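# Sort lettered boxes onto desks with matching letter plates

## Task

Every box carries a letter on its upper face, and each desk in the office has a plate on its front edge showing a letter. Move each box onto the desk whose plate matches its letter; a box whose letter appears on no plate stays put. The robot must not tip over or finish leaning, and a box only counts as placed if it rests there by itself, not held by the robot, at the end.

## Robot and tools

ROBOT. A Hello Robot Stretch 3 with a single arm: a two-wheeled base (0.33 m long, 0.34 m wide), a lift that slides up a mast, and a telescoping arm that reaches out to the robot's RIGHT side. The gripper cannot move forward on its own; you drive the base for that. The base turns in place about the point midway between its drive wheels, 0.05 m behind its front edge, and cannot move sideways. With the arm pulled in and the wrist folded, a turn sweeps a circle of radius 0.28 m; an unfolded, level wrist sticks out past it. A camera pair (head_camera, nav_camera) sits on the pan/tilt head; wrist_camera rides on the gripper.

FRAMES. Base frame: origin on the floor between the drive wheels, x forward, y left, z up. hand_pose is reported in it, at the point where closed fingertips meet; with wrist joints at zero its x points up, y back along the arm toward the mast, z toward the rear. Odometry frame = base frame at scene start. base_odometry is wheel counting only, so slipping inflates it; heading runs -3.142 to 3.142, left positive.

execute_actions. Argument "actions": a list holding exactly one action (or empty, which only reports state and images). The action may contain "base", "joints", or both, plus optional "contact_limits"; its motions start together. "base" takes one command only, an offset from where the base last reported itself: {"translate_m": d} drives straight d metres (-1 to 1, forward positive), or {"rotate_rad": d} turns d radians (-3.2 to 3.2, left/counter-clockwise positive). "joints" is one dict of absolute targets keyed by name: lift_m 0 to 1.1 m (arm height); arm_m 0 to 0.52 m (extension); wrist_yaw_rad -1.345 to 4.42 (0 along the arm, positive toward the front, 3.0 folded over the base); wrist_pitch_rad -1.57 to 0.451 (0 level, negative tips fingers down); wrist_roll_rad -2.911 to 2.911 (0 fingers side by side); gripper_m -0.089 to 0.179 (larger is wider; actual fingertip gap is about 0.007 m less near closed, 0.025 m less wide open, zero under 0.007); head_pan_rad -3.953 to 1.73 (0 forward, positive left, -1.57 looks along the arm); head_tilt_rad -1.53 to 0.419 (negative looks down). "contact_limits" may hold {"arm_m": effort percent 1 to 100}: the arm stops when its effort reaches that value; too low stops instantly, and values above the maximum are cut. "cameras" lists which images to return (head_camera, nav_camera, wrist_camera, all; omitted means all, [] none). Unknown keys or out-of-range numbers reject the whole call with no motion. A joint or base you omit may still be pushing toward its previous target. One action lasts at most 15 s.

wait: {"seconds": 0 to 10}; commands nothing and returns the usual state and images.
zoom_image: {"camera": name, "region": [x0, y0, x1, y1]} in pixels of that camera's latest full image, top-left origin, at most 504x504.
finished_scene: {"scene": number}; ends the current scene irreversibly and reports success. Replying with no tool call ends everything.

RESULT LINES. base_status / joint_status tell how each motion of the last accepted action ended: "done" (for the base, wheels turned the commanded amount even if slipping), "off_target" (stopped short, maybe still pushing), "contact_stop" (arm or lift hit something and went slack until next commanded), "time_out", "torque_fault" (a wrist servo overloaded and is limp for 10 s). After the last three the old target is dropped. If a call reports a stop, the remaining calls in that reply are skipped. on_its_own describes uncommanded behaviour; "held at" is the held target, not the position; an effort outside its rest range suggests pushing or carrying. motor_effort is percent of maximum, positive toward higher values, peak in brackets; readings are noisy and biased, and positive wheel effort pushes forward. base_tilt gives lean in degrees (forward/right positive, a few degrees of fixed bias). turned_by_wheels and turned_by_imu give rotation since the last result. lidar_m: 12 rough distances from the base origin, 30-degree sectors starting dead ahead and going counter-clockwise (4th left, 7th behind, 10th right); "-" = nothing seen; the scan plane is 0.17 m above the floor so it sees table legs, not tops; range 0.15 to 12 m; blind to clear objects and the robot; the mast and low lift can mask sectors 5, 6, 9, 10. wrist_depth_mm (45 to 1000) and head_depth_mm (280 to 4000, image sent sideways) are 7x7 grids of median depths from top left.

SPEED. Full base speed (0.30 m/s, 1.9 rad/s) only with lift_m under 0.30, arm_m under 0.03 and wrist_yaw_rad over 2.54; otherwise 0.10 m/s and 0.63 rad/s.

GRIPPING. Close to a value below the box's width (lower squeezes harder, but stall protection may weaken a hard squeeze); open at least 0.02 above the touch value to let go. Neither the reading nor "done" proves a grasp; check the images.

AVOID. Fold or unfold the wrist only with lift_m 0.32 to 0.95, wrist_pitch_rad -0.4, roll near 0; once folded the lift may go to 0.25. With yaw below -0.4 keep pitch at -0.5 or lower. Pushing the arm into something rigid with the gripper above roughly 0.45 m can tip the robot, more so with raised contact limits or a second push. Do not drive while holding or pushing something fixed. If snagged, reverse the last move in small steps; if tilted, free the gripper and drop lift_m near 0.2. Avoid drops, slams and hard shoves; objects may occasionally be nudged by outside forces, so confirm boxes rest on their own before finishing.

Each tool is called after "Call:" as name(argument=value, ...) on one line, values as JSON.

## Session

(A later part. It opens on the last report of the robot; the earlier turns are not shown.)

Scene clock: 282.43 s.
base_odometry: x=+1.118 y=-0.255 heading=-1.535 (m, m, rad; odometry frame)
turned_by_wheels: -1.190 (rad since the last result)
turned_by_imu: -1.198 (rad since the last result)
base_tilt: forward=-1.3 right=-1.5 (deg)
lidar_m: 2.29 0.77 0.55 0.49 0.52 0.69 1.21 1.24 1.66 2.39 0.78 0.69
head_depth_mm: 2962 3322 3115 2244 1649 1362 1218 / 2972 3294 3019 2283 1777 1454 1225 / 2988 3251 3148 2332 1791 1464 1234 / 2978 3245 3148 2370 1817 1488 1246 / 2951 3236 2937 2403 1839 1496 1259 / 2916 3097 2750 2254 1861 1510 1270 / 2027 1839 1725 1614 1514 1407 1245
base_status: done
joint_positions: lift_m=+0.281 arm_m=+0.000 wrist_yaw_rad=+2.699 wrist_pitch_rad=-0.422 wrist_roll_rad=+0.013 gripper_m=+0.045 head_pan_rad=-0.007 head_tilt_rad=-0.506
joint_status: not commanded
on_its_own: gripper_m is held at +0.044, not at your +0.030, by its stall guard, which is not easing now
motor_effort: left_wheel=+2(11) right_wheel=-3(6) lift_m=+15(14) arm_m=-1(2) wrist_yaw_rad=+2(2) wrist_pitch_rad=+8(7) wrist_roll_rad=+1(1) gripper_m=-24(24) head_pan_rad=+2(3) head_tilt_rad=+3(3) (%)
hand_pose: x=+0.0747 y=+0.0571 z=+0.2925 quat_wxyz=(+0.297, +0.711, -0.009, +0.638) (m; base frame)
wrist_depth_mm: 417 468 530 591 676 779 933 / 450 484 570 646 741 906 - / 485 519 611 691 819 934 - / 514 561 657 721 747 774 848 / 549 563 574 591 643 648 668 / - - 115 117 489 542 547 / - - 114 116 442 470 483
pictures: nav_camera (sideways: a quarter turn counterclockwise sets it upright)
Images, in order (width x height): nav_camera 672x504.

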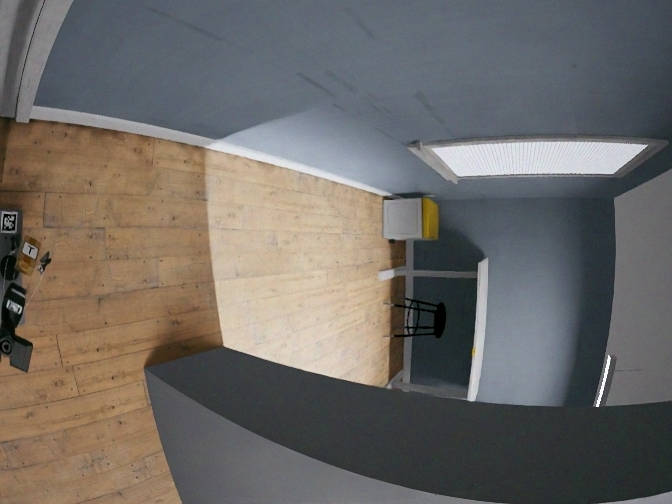

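Call:
execute_actions(actions=[{"base":{"translate_m":1.0}}], cameras=[])

Call:
execute_actions(actions=[{"base":{"translate_m":0.3}}], cameras=[])

Call:
execute_actions(actions=[{"base":{"rotate_rad":-0.35}}], cameras=[])

Call:
execute_actions(actions=[{"base":{"translate_m":1.0}}], cameras=["nav_camera"])

Call:
execute_actions(actions=[{"base":{"rotate_rad":1.93},"joints":{"lift_m":0.9,"head_pan_rad":-1.57}}], cameras=[])

Call:
execute_actions(actions=[{"joints":{"wrist_yaw_rad":0}}])

Scene clock: 292.63 s.
base_odometry: x=+1.154 y=-1.255 heading=-1.535 (m, m, rad; odometry frame)
turned_by_wheels: +0.000 (rad since the last result)
turned_by_imu: +0.008 (rad since the last result)
base_tilt: forward=-1.1 right=-1.5 (deg)
lidar_m: 1.88 0.80 0.57 0.55 0.56 0.76 1.89 0.61 0.44 0.42 3.19 2.39
head_depth_mm: 2175 2414 2468 2246 1744 1432 1212 / 2169 2391 2577 2263 1761 1444 1223 / 2163 2013 2557 2289 1798 1461 1226 / 2147 2369 2620 2358 1820 1482 1242 / 2136 2349 2363 2132 1841 1497 1257 / 2128 2330 2373 2117 1876 1513 1272 / 2026 1915 1785 1677 1573 1437 1255
base_status: done
joint_positions: lift_m=+0.281 arm_m=+0.000 wrist_yaw_rad=+2.699 wrist_pitch_rad=-0.422 wrist_roll_rad=+0.013 gripper_m=+0.045 head_pan_rad=-0.007 head_tilt_rad=-0.506
joint_status: not commanded
on_its_own: gripper_m is held at +0.044, not at your +0.030, by its stall guard, which is not easing now
motor_effort: left_wheel=+1(11) right_wheel=-1(4) lift_m=+14(15) arm_m=-1(2) wrist_yaw_rad=+2(1) wrist_pitch_rad=+7(8) wrist_roll_rad=+1(1) gripper_m=-24(24) head_pan_rad=+3(3) head_tilt_rad=+3(4) (%)
hand_pose: x=+0.0747 y=+0.0571 z=+0.2925 quat_wxyz=(+0.297, +0.711, -0.009, +0.638) (m; base frame)
wrist_depth_mm: 467 494 562 609 695 797 953 / 491 529 591 668 774 901 - / 523 581 634 742 815 938 - / 542 617 664 699 774 807 838 / 551 556 585 603 622 653 668 / - - 115 118 478 554 560 / - - 114 116 449 466 473
pictures: none
No camera images: the call's "cameras" was empty. Leave "cameras" out to get every camera's image.

Scene clock: 295.37 s.
base_odometry: x=+1.165 y=-1.555 heading=-1.535 (m, m, rad; odometry frame)
turned_by_wheels: +0.000 (rad since the last result)
turned_by_imu: +0.003 (rad since the last result)
base_tilt: forward=-1.1 right=-1.5 (deg)
lidar_m: 1.58 0.81 0.58 0.56 0.58 0.77 1.94 0.60 0.52 1.33 3.04 1.71
head_depth_mm: 1931 1774 2068 2157 1753 1430 1206 / 1919 1869 2305 2195 1766 1449 1219 / 1914 1761 2301 2206 1787 1462 1233 / 1897 2027 2305 2352 1818 1483 1248 / 1888 2070 2231 1817 1845 1496 1256 / 1867 2037 2247 1801 1873 1512 1276 / 1842 1936 1810 1693 1596 1444 1259
base_status: done
joint_positions: lift_m=+0.281 arm_m=+0.000 wrist_yaw_rad=+2.699 wrist_pitch_rad=-0.422 wrist_roll_rad=+0.013 gripper_m=+0.045 head_pan_rad=-0.007 head_tilt_rad=-0.506
joint_status: not commanded
on_its_own: gripper_m is held at +0.044, not at your +0.030, by its stall guard, which is not easing now
motor_effort: left_wheel=+1(8) right_wheel=-1(4) lift_m=+14(15) arm_m=-1(1) wrist_yaw_rad=+2(2) wrist_pitch_rad=+8(8) wrist_roll_rad=+1(1) gripper_m=-24(24) head_pan_rad=+4(3) head_tilt_rad=+4(3) (%)
hand_pose: x=+0.0747 y=+0.0571 z=+0.2925 quat_wxyz=(+0.297, +0.711, -0.009, +0.638) (m; base frame)
wrist_depth_mm: 460 498 554 634 703 837 968 / 500 526 607 680 772 876 - / 532 589 648 732 835 970 - / 557 614 677 724 740 816 847 / 551 558 576 594 632 645 660 / - - 115 118 496 548 556 / - - 114 116 436 460 480
pictures: none
No camera images: the call's "cameras" was empty. Leave "cameras" out to get every camera's image.

Scene clock: 296.77 s.
base_odometry: x=+1.165 y=-1.555 heading=-1.884 (m, m, rad; odometry frame)
turned_by_wheels: -0.350 (rad since the last result)
turned_by_imu: -0.352 (rad since the last result)
base_tilt: forward=-1.2 right=-1.7 (deg)
lidar_m: 1.81 1.40 0.69 0.56 0.56 0.61 0.94 2.50 0.52 0.53 3.11 2.31
head_depth_mm: 2343 2142 2815 2229 1752 1429 1210 / 2240 2448 2700 2294 1766 1450 1221 / 2151 2207 2610 2312 1791 1465 1232 / 2048 2068 2374 2263 1814 1480 1244 / 1975 1908 2325 2312 1844 1492 1257 / 1897 1805 2257 2284 1862 1518 1268 / 1831 1892 2159 2330 1820 1529 1282
base_status: done
joint_positions: lift_m=+0.281 arm_m=+0.000 wrist_yaw_rad=+2.699 wrist_pitch_rad=-0.422 wrist_roll_rad=+0.013 gripper_m=+0.045 head_pan_rad=-0.007 head_tilt_rad=-0.506
joint_status: not commanded
on_its_own: gripper_m is held at +0.044, not at your +0.030, by its stall guard, which is not easing now
motor_effort: left_wheel=+1(8) right_wheel=-2(6) lift_m=+15(14) arm_m=-1(1) wrist_yaw_rad=+1(1) wrist_pitch_rad=+8(7) wrist_roll_rad=+1(1) gripper_m=-24(24) head_pan_rad=+4(3) head_tilt_rad=+3(4) (%)
hand_pose: x=+0.0747 y=+0.0571 z=+0.2925 quat_wxyz=(+0.297, +0.711, -0.009, +0.638) (m; base frame)
wrist_depth_mm: 466 535 638 809 - - - / 492 572 693 897 - - - / 531 623 740 907 - - - / 546 614 716 741 752 803 837 / 559 572 578 601 626 650 662 / - - 115 118 485 549 555 / - - 114 117 443 477 470
pictures: none
No camera images: the call's "cameras" was empty. Leave "cameras" out to get every camera's image.

Scene clock: 301.87 s.
base_odometry: x=+0.857 y=-2.506 heading=-1.884 (m, m, rad; odometry frame)
turned_by_wheels: +0.000 (rad since the last result)
turned_by_imu: +0.008 (rad since the last result)
base_tilt: forward=-1.1 right=-1.5 (deg)
lidar_m: 0.70 0.87 0.81 0.92 0.92 1.01 1.57 1.25 1.55 2.25 2.44 1.39
head_depth_mm: 1357 1406 853 1921 1745 1433 1213 / 1297 1365 871 1810 1771 1443 1220 / 1241 1336 893 715 1095 1451 1236 / 1196 1294 917 676 1044 1441 1221 / 1150 1249 941 655 1129 1455 1258 / 1101 1200 966 665 1620 1508 1263 / 1064 1155 997 677 1529 1205 1252
base_status: done
joint_positions: lift_m=+0.281 arm_m=+0.000 wrist_yaw_rad=+2.699 wrist_pitch_rad=-0.422 wrist_roll_rad=+0.013 gripper_m=+0.045 head_pan_rad=-0.007 head_tilt_rad=-0.506
joint_status: not commanded
on_its_own: gripper_m is held at +0.044, not at your +0.030, by its stall guard, which is not easing now
motor_effort: left_wheel=+1(11) right_wheel=-2(4) lift_m=+15(15) arm_m=-1(1) wrist_yaw_rad=+1(2) wrist_pitch_rad=+8(8) wrist_roll_rad=+1(1) gripper_m=-24(24) head_pan_rad=+3(4) head_tilt_rad=+4(3) (%)
hand_pose: x=+0.0747 y=+0.0571 z=+0.2925 quat_wxyz=(+0.297, +0.711, -0.009, +0.638) (m; base frame)
wrist_depth_mm: 737 869 - 835 945 - 936 / 788 901 - 903 - - - / 774 827 863 904 994 918 - / 659 655 694 721 719 771 820 / 546 572 561 601 632 637 677 / - - 115 118 489 535 563 / - - 114 116 439 465 479
pictures: nav_camera (sideways: a quarter turn counterclockwise sets it upright)
Images, in order (width x height): nav_camera 672x504.

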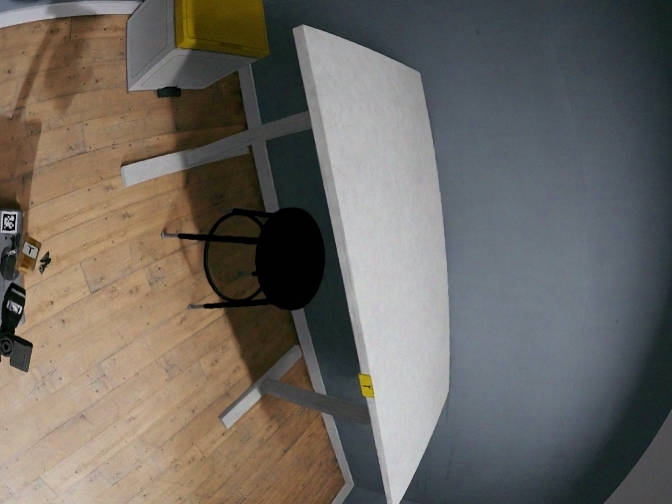

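Scene clock: 308.33 s.
base_odometry: x=+0.857 y=-2.506 heading=+0.045 (m, m, rad; odometry frame)
turned_by_wheels: +1.930 (rad since the last result)
turned_by_imu: +1.951 (rad since the last result)
base_tilt: forward=-1.0 right=-1.4 (deg)
lidar_m: 0.92 0.95 1.31 1.25 1.56 2.25 2.44 1.39 0.83 0.70 0.81 0.92
head_depth_mm: 1112 1195 852 637 997 1509 - / 1104 1199 870 644 1053 1442 - / 1100 1199 894 657 1673 1502 - / 1099 1215 914 643 1695 1510 - / 1101 1214 943 653 1662 1457 1295 / 1098 1204 966 665 1694 1472 1270 / 1100 1202 1316 680 1281 1221 1193
base_status: done
joint_positions: lift_m=+0.899 arm_m=+0.000 wrist_yaw_rad=+2.699 wrist_pitch_rad=-0.423 wrist_roll_rad=+0.013 gripper_m=+0.045 head_pan_rad=-1.563 head_tilt_rad=-0.506
joint_status: all done
on_its_own: gripper_m is held at +0.044, not at your +0.030, by its stall guard, which is not easing now
motor_effort: left_wheel=-2(9) right_wheel=+1(5) lift_m=+47(51) arm_m=-1(1) wrist_yaw_rad=+1(1) wrist_pitch_rad=+8(7) wrist_roll_rad=+1(1) gripper_m=-24(24) head_pan_rad=-3(37) head_tilt_rad=+3(4) (%)
hand_pose: x=+0.0747 y=+0.0570 z=+0.9108 quat_wxyz=(+0.297, +0.711, -0.009, +0.637) (m; base frame)
wrist_depth_mm: - - - - - 891 742 / - - - - - 939 751 / - - - - - 982 771 / - - - - - - 774 / - - - - - - 830 / - - 116 117 - - 809 / - - 115 116 - - 827
pictures: none
No camera images: the call's "cameras" was empty. Leave "cameras" out to get every camera's image.

Scene clock: 310.70 s.
base_odometry: x=+0.857 y=-2.506 heading=+0.045 (m, m, rad; odometry frame)
turned_by_wheels: +0.000 (rad since the last result)
turned_by_imu: +0.001 (rad since the last result)
base_tilt: forward=-1.1 right=-1.5 (deg)
lidar_m: 0.92 0.95 1.30 1.25 1.56 2.24 2.43 1.39 0.83 0.70 0.81 0.92
head_depth_mm: 1109 1196 851 638 999 1511 - / 1113 1203 872 646 1047 1412 - / 1105 1203 896 657 1694 - - / 1103 1218 917 642 1688 1365 1221 / 1102 1210 941 653 1675 1460 1256 / 1100 1208 965 664 1703 1478 1265 / 1089 1208 1323 678 1287 1216 1196
base_status: not commanded
joint_positions: lift_m=+0.899 arm_m=+0.000 wrist_yaw_rad=+0.002 wrist_pitch_rad=-0.423 wrist_roll_rad=+0.013 gripper_m=+0.045 head_pan_rad=-1.563 head_tilt_rad=-0.506
joint_status: all done
on_its_own: gripper_m is held at +0.044, not at your +0.030, by its stall guard, which is not easing now
motor_effort: left_wheel=-1(2) right_wheel=+1(0) lift_m=+47(46) arm_m=-1(2) wrist_yaw_rad=-3(3) wrist_pitch_rad=+8(8) wrist_roll_rad=+1(1) gripper_m=-24(24) head_pan_rad=-3(3) head_tilt_rad=+4(4) (%)
hand_pose: x=-0.0210 y=-0.3690 z=+0.9108 quat_wxyz=(+0.687, +0.148, -0.695, -0.149) (m; base frame)
wrist_depth_mm: 316 335 368 416 493 565 695 / - 277 279 281 285 307 338 / - - - - - - - / 901 - - - 866 - - / 757 958 852 - 716 - - / 710 - 116 118 667 - - / 698 - 114 116 - - -
pictures: head_camera (sideways: a quarter turn clockwise sets it upright), nav_camera (sideways: a quarter turn counterclockwise sets it upright), wrist_camera
Images, in order (width x height): head_camera 896x504, nav_camera 672x504, wrist_camera 644x364.

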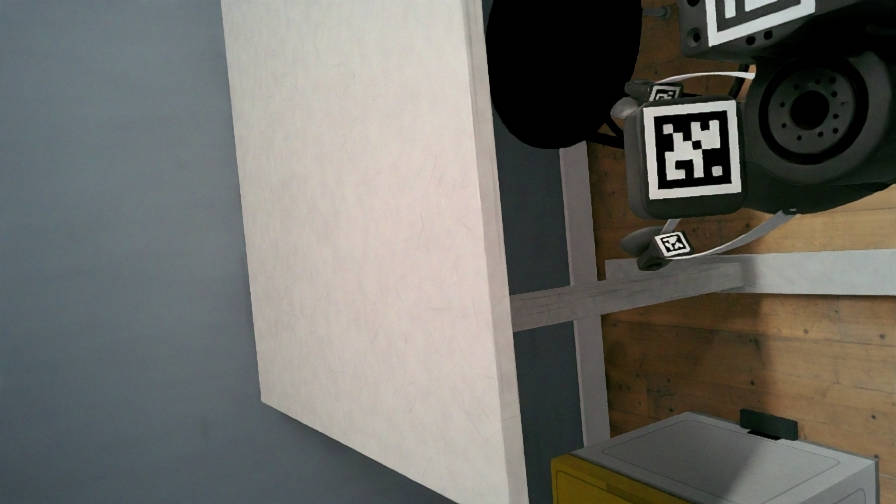

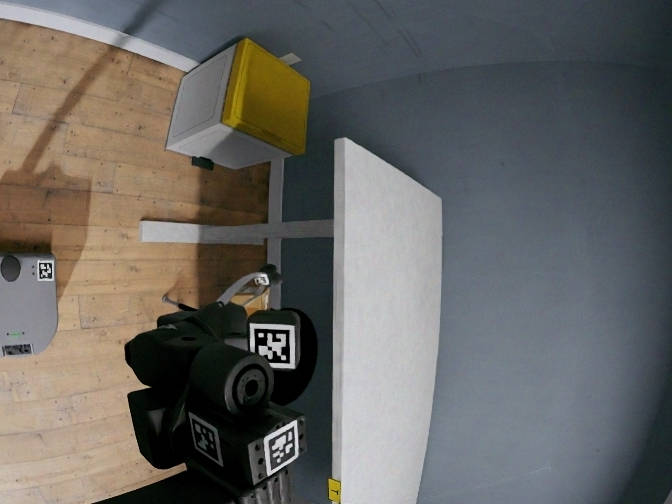

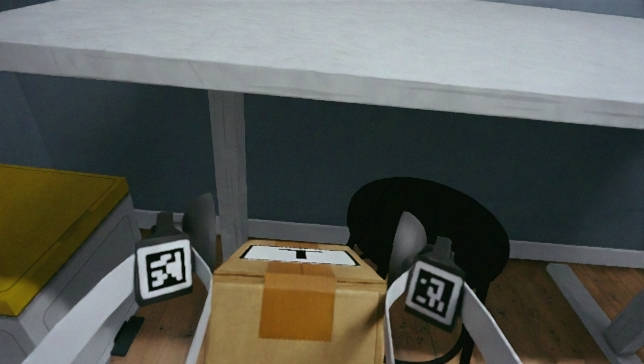

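Call:
execute_actions(actions=[{"joints":{"lift_m":0.97,"wrist_pitch_rad":0.0,"arm_m":0.05}}], cameras=[])

Call:
execute_actions(actions=[{"joints":{"arm_m":0.35}}])

Scene clock: 316.53 s.
base_odometry: x=+0.857 y=-2.506 heading=+0.045 (m, m, rad; odometry frame)
turned_by_wheels: +0.000 (rad since the last result)
turned_by_imu: +0.001 (rad since the last result)
base_tilt: forward=-1.1 right=-1.5 (deg)
lidar_m: 0.92 0.95 1.30 1.25 1.55 2.24 2.44 1.40 0.84 0.71 0.81 0.92
head_depth_mm: 1113 1191 853 - - - 1179 / 1104 1200 877 642 - - 1195 / 1102 1202 895 - - - 1230 / 1101 1215 917 615 1693 1427 1225 / 1098 1210 940 654 1660 1461 1252 / 1094 1205 969 664 1705 1478 1265 / 1097 1209 1321 678 1292 1215 1190
base_status: not commanded
joint_positions: lift_m=+0.969 arm_m=+0.050 wrist_yaw_rad=+0.001 wrist_pitch_rad=-0.031 wrist_roll_rad=+0.014 gripper_m=+0.045 head_pan_rad=-1.563 head_tilt_rad=-0.506
joint_status: all done
on_its_own: gripper_m is held at +0.044, not at your +0.030, by its stall guard, which is not easing now
motor_effort: left_wheel=-1(2) right_wheel=+1(1) lift_m=+46(53) arm_m=+1(2) wrist_yaw_rad=-2(3) wrist_pitch_rad=+10(12) wrist_roll_rad=+0(0) gripper_m=-15(24) head_pan_rad=-3(3) head_tilt_rad=+3(3) (%)
hand_pose: x=-0.0211 y=-0.4502 z=+1.0760 quat_wxyz=(+0.702, +0.012, -0.712, -0.011) (m; base frame)
wrist_depth_mm: 921 933 953 930 974 964 955 / 925 954 988 - - - - / - - - - - - - / - - 861 946 - - - / - 490 520 549 643 644 693 / 337 350 326 391 - 431 454 / 275 275 112 114 288 326 341
pictures: none
No camera images: the call's "cameras" was empty. Leave "cameras" out to get every camera's image.

Scene clock: 319.97 s.
base_odometry: x=+0.857 y=-2.506 heading=+0.045 (m, m, rad; odometry frame)
turned_by_wheels: +0.000 (rad since the last result)
turned_by_imu: +0.001 (rad since the last result)
base_tilt: forward=-1.1 right=-1.5 (deg)
lidar_m: 0.92 0.95 1.30 1.25 1.56 2.25 2.44 1.39 0.83 0.70 0.81 0.92
head_depth_mm: 1110 1203 - 631 999 1424 1213 / 1106 1195 816 645 1052 1410 1206 / 1104 1186 - 655 1688 1450 1232 / 1105 1203 846 641 1693 1437 1216 / 1102 1208 940 653 1671 1462 1255 / 1102 1210 970 666 1685 1475 1269 / 1094 1204 1318 677 1292 1214 1194
base_status: not commanded
joint_positions: lift_m=+0.969 arm_m=+0.350 wrist_yaw_rad=+0.001 wrist_pitch_rad=-0.030 wrist_roll_rad=+0.014 gripper_m=+0.045 head_pan_rad=-1.563 head_tilt_rad=-0.506
joint_status: all done
on_its_own: gripper_m is held at +0.044, not at your +0.030, by its stall guard, which is not easing now
motor_effort: left_wheel=-2(2) right_wheel=+1(1) lift_m=+47(46) arm_m=+2(2) wrist_yaw_rad=-1(1) wrist_pitch_rad=+10(10) wrist_roll_rad=+0(1) gripper_m=-15(15) head_pan_rad=-3(3) head_tilt_rad=+3(4) (%)
hand_pose: x=-0.0212 y=-0.7501 z=+1.0760 quat_wxyz=(+0.702, +0.011, -0.712, -0.011) (m; base frame)
wrist_depth_mm: 678 665 699 684 687 674 699 / 668 687 676 697 707 729 715 / 704 705 722 734 736 715 735 / 729 735 727 746 739 763 766 / 762 483 511 537 619 645 696 / 333 350 326 376 - 426 450 / 274 273 111 114 283 327 332
pictures: head_camera (sideways: a quarter turn clockwise sets it upright), nav_camera (sideways: a quarter turn counterclockwise sets it upright), wrist_camera
Images, in order (width x height): head_camera 896x504, nav_camera 672x504, wrist_camera 644x364.

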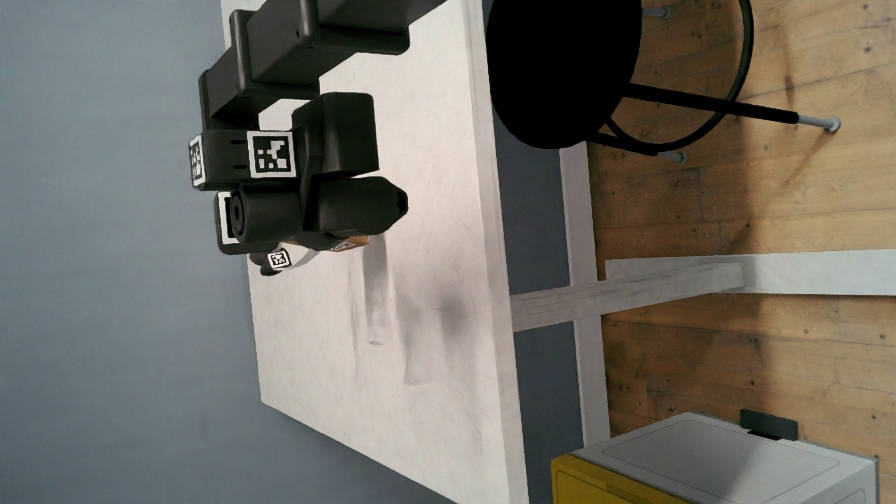

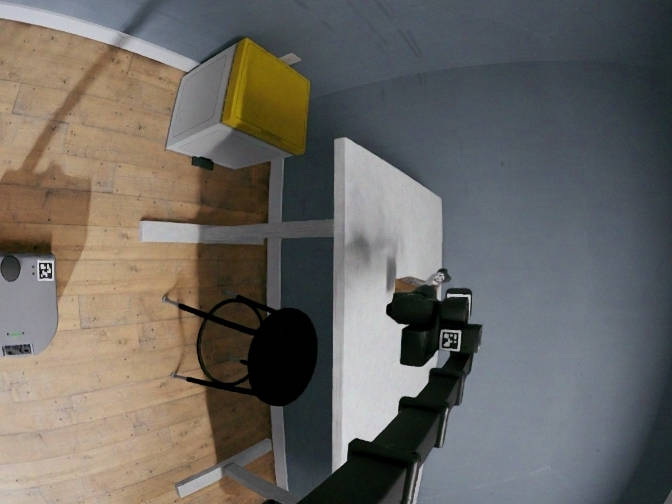

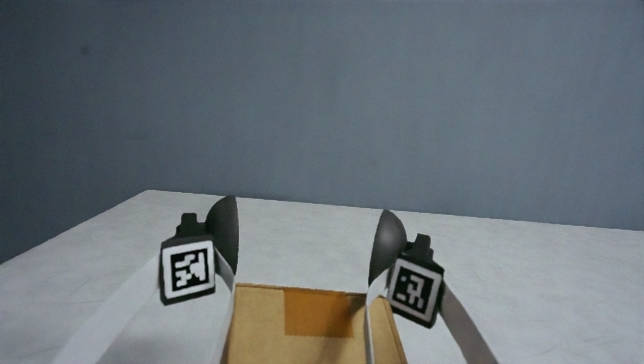

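It pivoted further; lower gently.

Call:
execute_actions(actions=[{"joints":{"lift_m":0.935}}], cameras=["wrist_camera","head_camera"])

Call:
execute_actions(actions=[{"joints":{"lift_m":0.91}}], cameras=["wrist_camera","head_camera"])

Scene clock: 323.17 s.
base_odometry: x=+0.857 y=-2.506 heading=+0.046 (m, m, rad; odometry frame)
turned_by_wheels: +0.000 (rad since the last result)
turned_by_imu: +0.001 (rad since the last result)
base_tilt: forward=-1.1 right=-1.4 (deg)
lidar_m: 0.92 0.95 1.31 1.24 1.56 2.25 2.44 1.39 0.83 0.71 0.81 0.92
head_depth_mm: 1113 1194 969 638 1000 1433 1210 / 1109 1199 - 623 1053 1413 1205 / 1108 1197 - 627 1683 1454 1230 / 1103 1207 872 640 1694 1439 1217 / 1103 1210 945 653 1653 1460 1259 / 1099 1211 964 665 1694 1474 1268 / 1094 1206 1314 678 1287 1216 1193
base_status: not commanded
joint_positions: lift_m=+0.936 arm_m=+0.350 wrist_yaw_rad=+0.004 wrist_pitch_rad=+0.010 wrist_roll_rad=+0.014 gripper_m=+0.045 head_pan_rad=-1.563 head_tilt_rad=-0.506
joint_status: all done
on_its_own: gripper_m is held at +0.044, not at your +0.030, by its stall guard, which is not easing now
motor_effort: left_wheel=+0(2) right_wheel=+0(1) lift_m=+11(44) arm_m=+2(2) wrist_yaw_rad=-4(5) wrist_pitch_rad=-3(10) wrist_roll_rad=+1(0) gripper_m=-14(15) head_pan_rad=-2(3) head_tilt_rad=+3(4) (%)
hand_pose: x=-0.0205 y=-0.7512 z=+1.0531 quat_wxyz=(+0.703, -0.002, -0.712, +0.005) (m; base frame)
wrist_depth_mm: 677 696 686 682 687 702 695 / 692 686 694 701 717 721 709 / 700 729 729 741 738 742 732 / 717 730 727 728 738 731 746 / 447 457 494 520 627 624 668 / 311 318 294 355 - 403 430 / 247 248 111 113 253 295 309
pictures: head_camera (sideways: a quarter turn clockwise sets it upright), wrist_camera
Images, in order (width x height): head_camera 896x504, wrist_camera 644x364.

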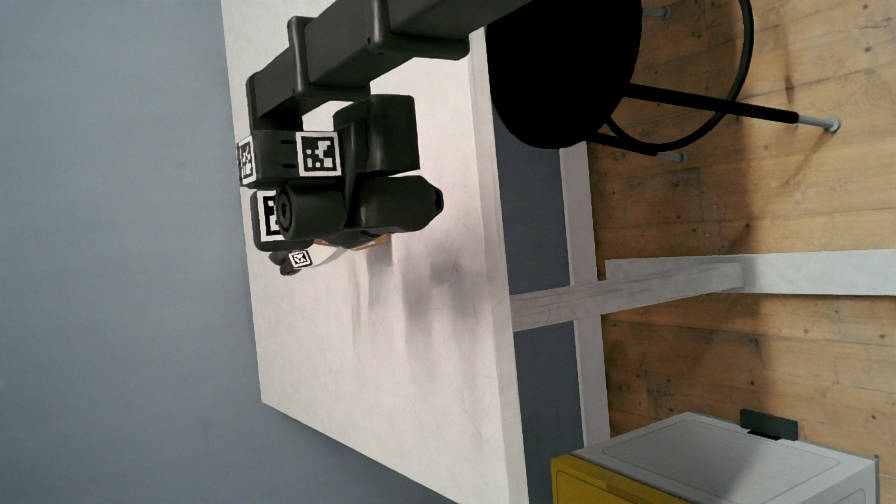

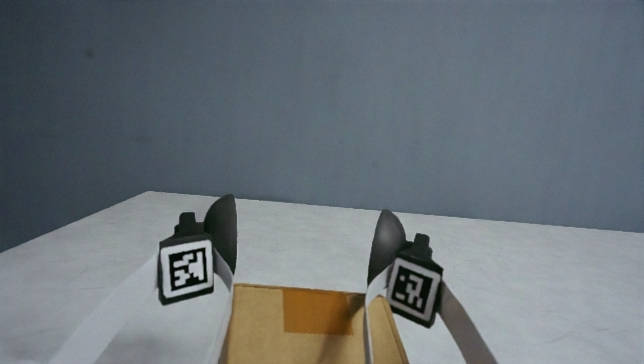

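Scene clock: 324.10 s.
base_odometry: x=+0.857 y=-2.506 heading=+0.046 (m, m, rad; odometry frame)
turned_by_wheels: +0.000 (rad since the last result)
turned_by_imu: +0.001 (rad since the last result)
base_tilt: forward=-1.1 right=-1.5 (deg)
lidar_m: 0.92 0.95 1.31 1.25 1.56 2.25 2.43 1.39 0.83 0.70 0.81 0.92
head_depth_mm: 1114 1195 962 - 997 1431 1213 / 1108 1203 - 619 1048 1411 1207 / 1106 1198 - 607 1686 1460 1238 / 1098 1216 870 640 1698 1432 1214 / 1102 1214 945 654 1659 1466 1260 / 1099 1205 968 666 1712 1480 1268 / 1093 1204 1314 679 1299 1214 1193
base_status: not commanded
joint_positions: lift_m=+0.923 arm_m=+0.350 wrist_yaw_rad=+0.013 wrist_pitch_rad=+0.055 wrist_roll_rad=+0.014 gripper_m=+0.045 head_pan_rad=-1.563 head_tilt_rad=-0.506
joint_status: lift_m contact_stop (moved -0.013 of -0.026)
on_its_own: gripper_m is held at +0.044, not at your +0.030, by its stall guard, which is not easing now; lift_m is slack since a contact_stop, until your next command for it (your +0.910 is given up); wrist_yaw_rad is at rest, and its effort (-16) is outside its rest range (-12 to +12)
motor_effort: left_wheel=+2(2) right_wheel=-6(5) lift_m=+30(32) arm_m=+2(2) wrist_yaw_rad=-16(16) wrist_pitch_rad=-19(22) wrist_roll_rad=+0(0) gripper_m=-15(15) head_pan_rad=-3(3) head_tilt_rad=+3(3) (%)
hand_pose: x=-0.0181 y=-0.7519 z=+1.0512 quat_wxyz=(+0.702, -0.014, -0.711, +0.024) (m; base frame)
wrist_depth_mm: 692 691 705 698 705 691 727 / 721 723 714 701 715 692 718 / 704 730 731 725 722 739 721 / 713 727 749 756 744 733 766 / 735 485 543 575 754 733 749 / 318 327 305 132 - 421 457 / 253 250 108 109 262 309 320
pictures: head_camera (sideways: a quarter turn clockwise sets it upright), wrist_camera
Images, in order (width x height): head_camera 896x504, wrist_camera 644x364.

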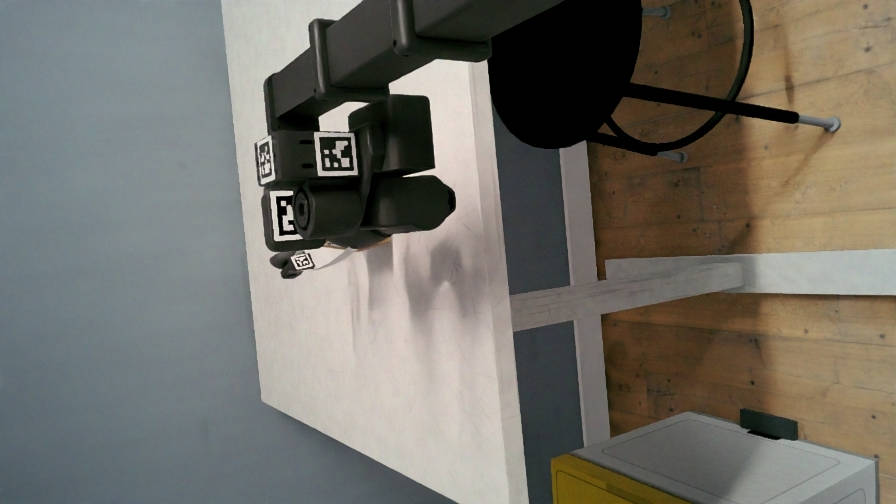

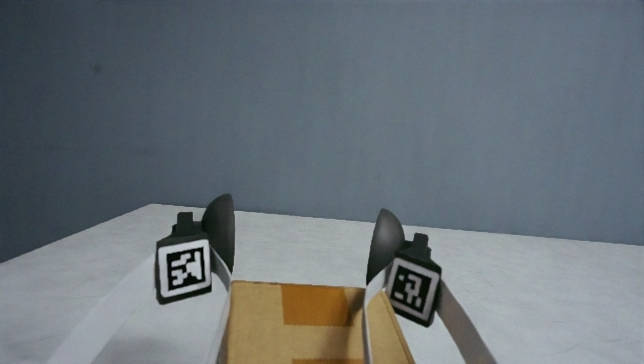

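Call:
execute_actions(actions=[{"joints":{"arm_m":0.31,"lift_m":0.92}}], cameras=["wrist_camera"])

Call:
execute_actions(actions=[{"joints":{"arm_m":0.285,"lift_m":0.9}}], cameras=["wrist_camera","head_camera"])

Scene clock: 327.93 s.
base_odometry: x=+0.857 y=-2.506 heading=+0.045 (m, m, rad; odometry frame)
turned_by_wheels: +0.000 (rad since the last result)
turned_by_imu: +0.000 (rad since the last result)
base_tilt: forward=-1.1 right=-1.5 (deg)
lidar_m: 0.92 0.95 1.30 1.25 1.55 2.24 2.43 1.39 0.83 0.70 0.81 0.92
head_depth_mm: 1111 1192 953 - 992 1429 1211 / 1108 1203 992 598 1047 1413 1204 / 1108 1203 - 1609 1687 1452 1237 / 1104 1210 990 641 1693 1436 1223 / 1102 1210 942 653 1663 1462 1258 / 1099 1205 966 664 1701 1481 1273 / 1095 1207 1320 678 1288 1218 1193
base_status: not commanded
joint_positions: lift_m=+0.921 arm_m=+0.310 wrist_yaw_rad=-0.004 wrist_pitch_rad=-0.003 wrist_roll_rad=+0.006 gripper_m=+0.045 head_pan_rad=-1.563 head_tilt_rad=-0.506
joint_status: all done
on_its_own: gripper_m is held at +0.044, not at your +0.030, by its stall guard, which is not easing now
motor_effort: left_wheel=-3(2) right_wheel=+2(5) lift_m=+13(29) arm_m=-2(2) wrist_yaw_rad=+5(16) wrist_pitch_rad=+1(21) wrist_roll_rad=+5(5) gripper_m=-15(15) head_pan_rad=-3(3) head_tilt_rad=+3(3) (%)
hand_pose: x=-0.0226 y=-0.7113 z=+1.0347 quat_wxyz=(+0.705, +0.000, -0.709, -0.003) (m; base frame)
wrist_depth_mm: 688 719 706 719 727 728 753 / 741 754 734 731 752 730 766 / 747 736 748 752 779 766 784 / 776 746 705 769 771 797 792 / 359 393 428 450 527 539 600 / 266 281 123 130 - 357 380 / 218 216 114 121 234 263 270
pictures: wrist_camera
Images, in order (width x height): wrist_camera 644x364.

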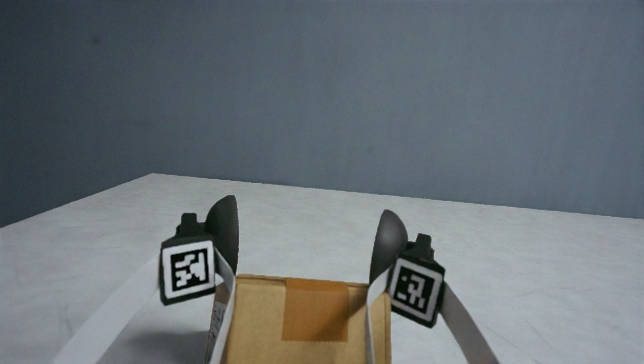

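Scene clock: 329.30 s.
base_odometry: x=+0.857 y=-2.506 heading=+0.046 (m, m, rad; odometry frame)
turned_by_wheels: +0.000 (rad since the last result)
turned_by_imu: +0.000 (rad since the last result)
base_tilt: forward=-1.1 right=-1.7 (deg)
lidar_m: 0.92 0.95 1.30 1.25 1.56 2.25 2.44 1.39 0.83 0.71 0.81 0.92
head_depth_mm: 1110 1197 898 - 968 1431 1213 / 1106 1205 977 - 1045 1412 1208 / 1106 1198 1008 - 1685 1455 1240 / 1105 1212 973 640 1706 1432 1222 / 1100 1209 941 652 1658 1462 1258 / 1098 1207 965 666 1694 1473 1270 / 1098 1205 1320 678 1287 1220 1193
base_status: not commanded
joint_positions: lift_m=+0.901 arm_m=+0.285 wrist_yaw_rad=+0.000 wrist_pitch_rad=+0.007 wrist_roll_rad=+0.015 gripper_m=+0.044 head_pan_rad=-1.563 head_tilt_rad=-0.506
joint_status: all done
on_its_own: gripper_m is held at +0.044, not at your +0.030, by its stall guard, which is not easing now
motor_effort: left_wheel=-1(3) right_wheel=+1(3) lift_m=+14(11) arm_m=-1(2) wrist_yaw_rad=+1(5) wrist_pitch_rad=-2(10) wrist_roll_rad=+0(5) gripper_m=+0(15) head_pan_rad=-2(3) head_tilt_rad=+4(3) (%)
hand_pose: x=-0.0214 y=-0.6866 z=+1.0172 quat_wxyz=(+0.702, -0.002, -0.712, +0.002) (m; base frame)
wrist_depth_mm: 727 726 728 747 747 730 754 / 757 774 752 771 767 784 808 / 759 769 782 788 791 794 803 / 783 598 657 788 808 796 800 / 331 347 411 405 468 479 542 / 238 249 155 165 298 312 329 / 188 194 128 130 216 228 239
pictures: head_camera (sideways: a quarter turn clockwise sets it upright), wrist_camera
Images, in order (width x height): head_camera 896x504, wrist_camera 644x364.

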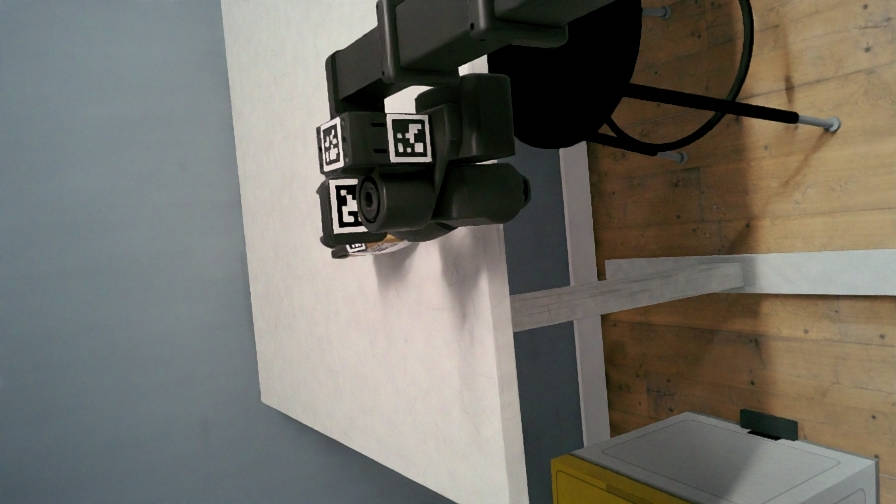

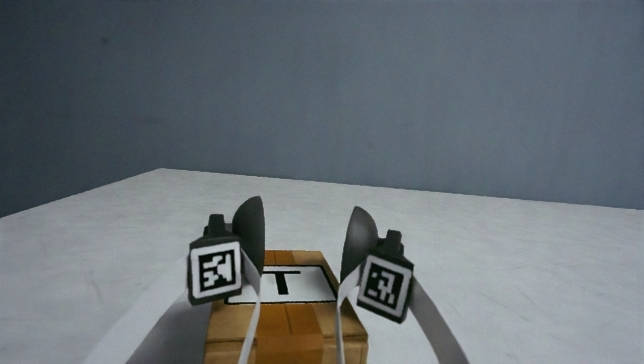

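It lies flat.

Call:
execute_actions(actions=[{"joints":{"lift_m":0.97}}], cameras=["wrist_camera"])

Call:
finished_scene(scene=1)

Scene clock: 332.77 s.
base_odometry: x=+0.857 y=-2.506 heading=+0.046 (m, m, rad; odometry frame)
turned_by_wheels: +0.000 (rad since the last result)
turned_by_imu: +0.001 (rad since the last result)
base_tilt: forward=-1.1 right=-1.5 (deg)
lidar_m: 0.92 0.95 1.30 1.25 1.56 2.24 2.44 1.39 0.83 0.70 0.81 0.92
head_depth_mm: 1111 1197 - 637 998 1432 1210 / 1104 1202 - 619 1050 1410 1210 / 1106 1196 - 616 1683 1459 1233 / 1102 1213 919 640 1698 1434 1224 / 1104 1208 940 651 1662 1464 1253 / 1097 1205 967 664 1701 1473 1268 / 1095 1210 1317 678 1291 1215 1193
base_status: not commanded
joint_positions: lift_m=+0.969 arm_m=+0.285 wrist_yaw_rad=+0.000 wrist_pitch_rad=-0.016 wrist_roll_rad=+0.015 gripper_m=+0.044 head_pan_rad=-1.563 head_tilt_rad=-0.506
joint_status: all done
on_its_own: gripper_m is held at +0.044, not at your +0.030, by its stall guard, which is not easing now
motor_effort: left_wheel=-1(2) right_wheel=+1(1) lift_m=+46(50) arm_m=-1(1) wrist_yaw_rad=+0(0) wrist_pitch_rad=+6(6) wrist_roll_rad=+0(0) gripper_m=+0(0) head_pan_rad=-2(2) head_tilt_rad=+4(4) (%)
hand_pose: x=-0.0214 y=-0.6860 z=+1.0797 quat_wxyz=(+0.702, +0.006, -0.712, -0.006) (m; base frame)
wrist_depth_mm: 702 721 750 747 750 739 733 / 727 762 742 766 760 758 780 / 778 768 781 796 788 775 800 / 794 790 786 784 821 834 852 / 793 497 580 570 656 664 742 / 345 362 357 394 430 440 479 / 275 284 295 303 314 329 347
pictures: wrist_camera
Images, in order (width x height): wrist_camera 644x364.

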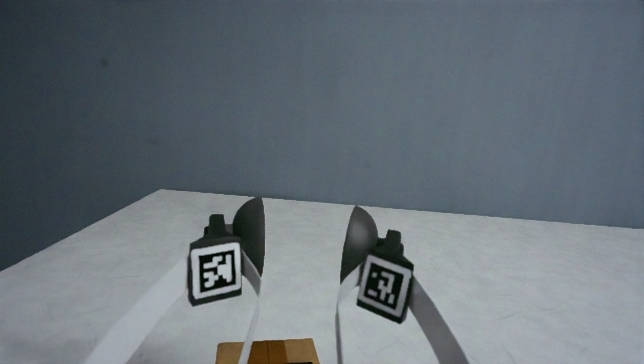

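The scene is finished: the task was done.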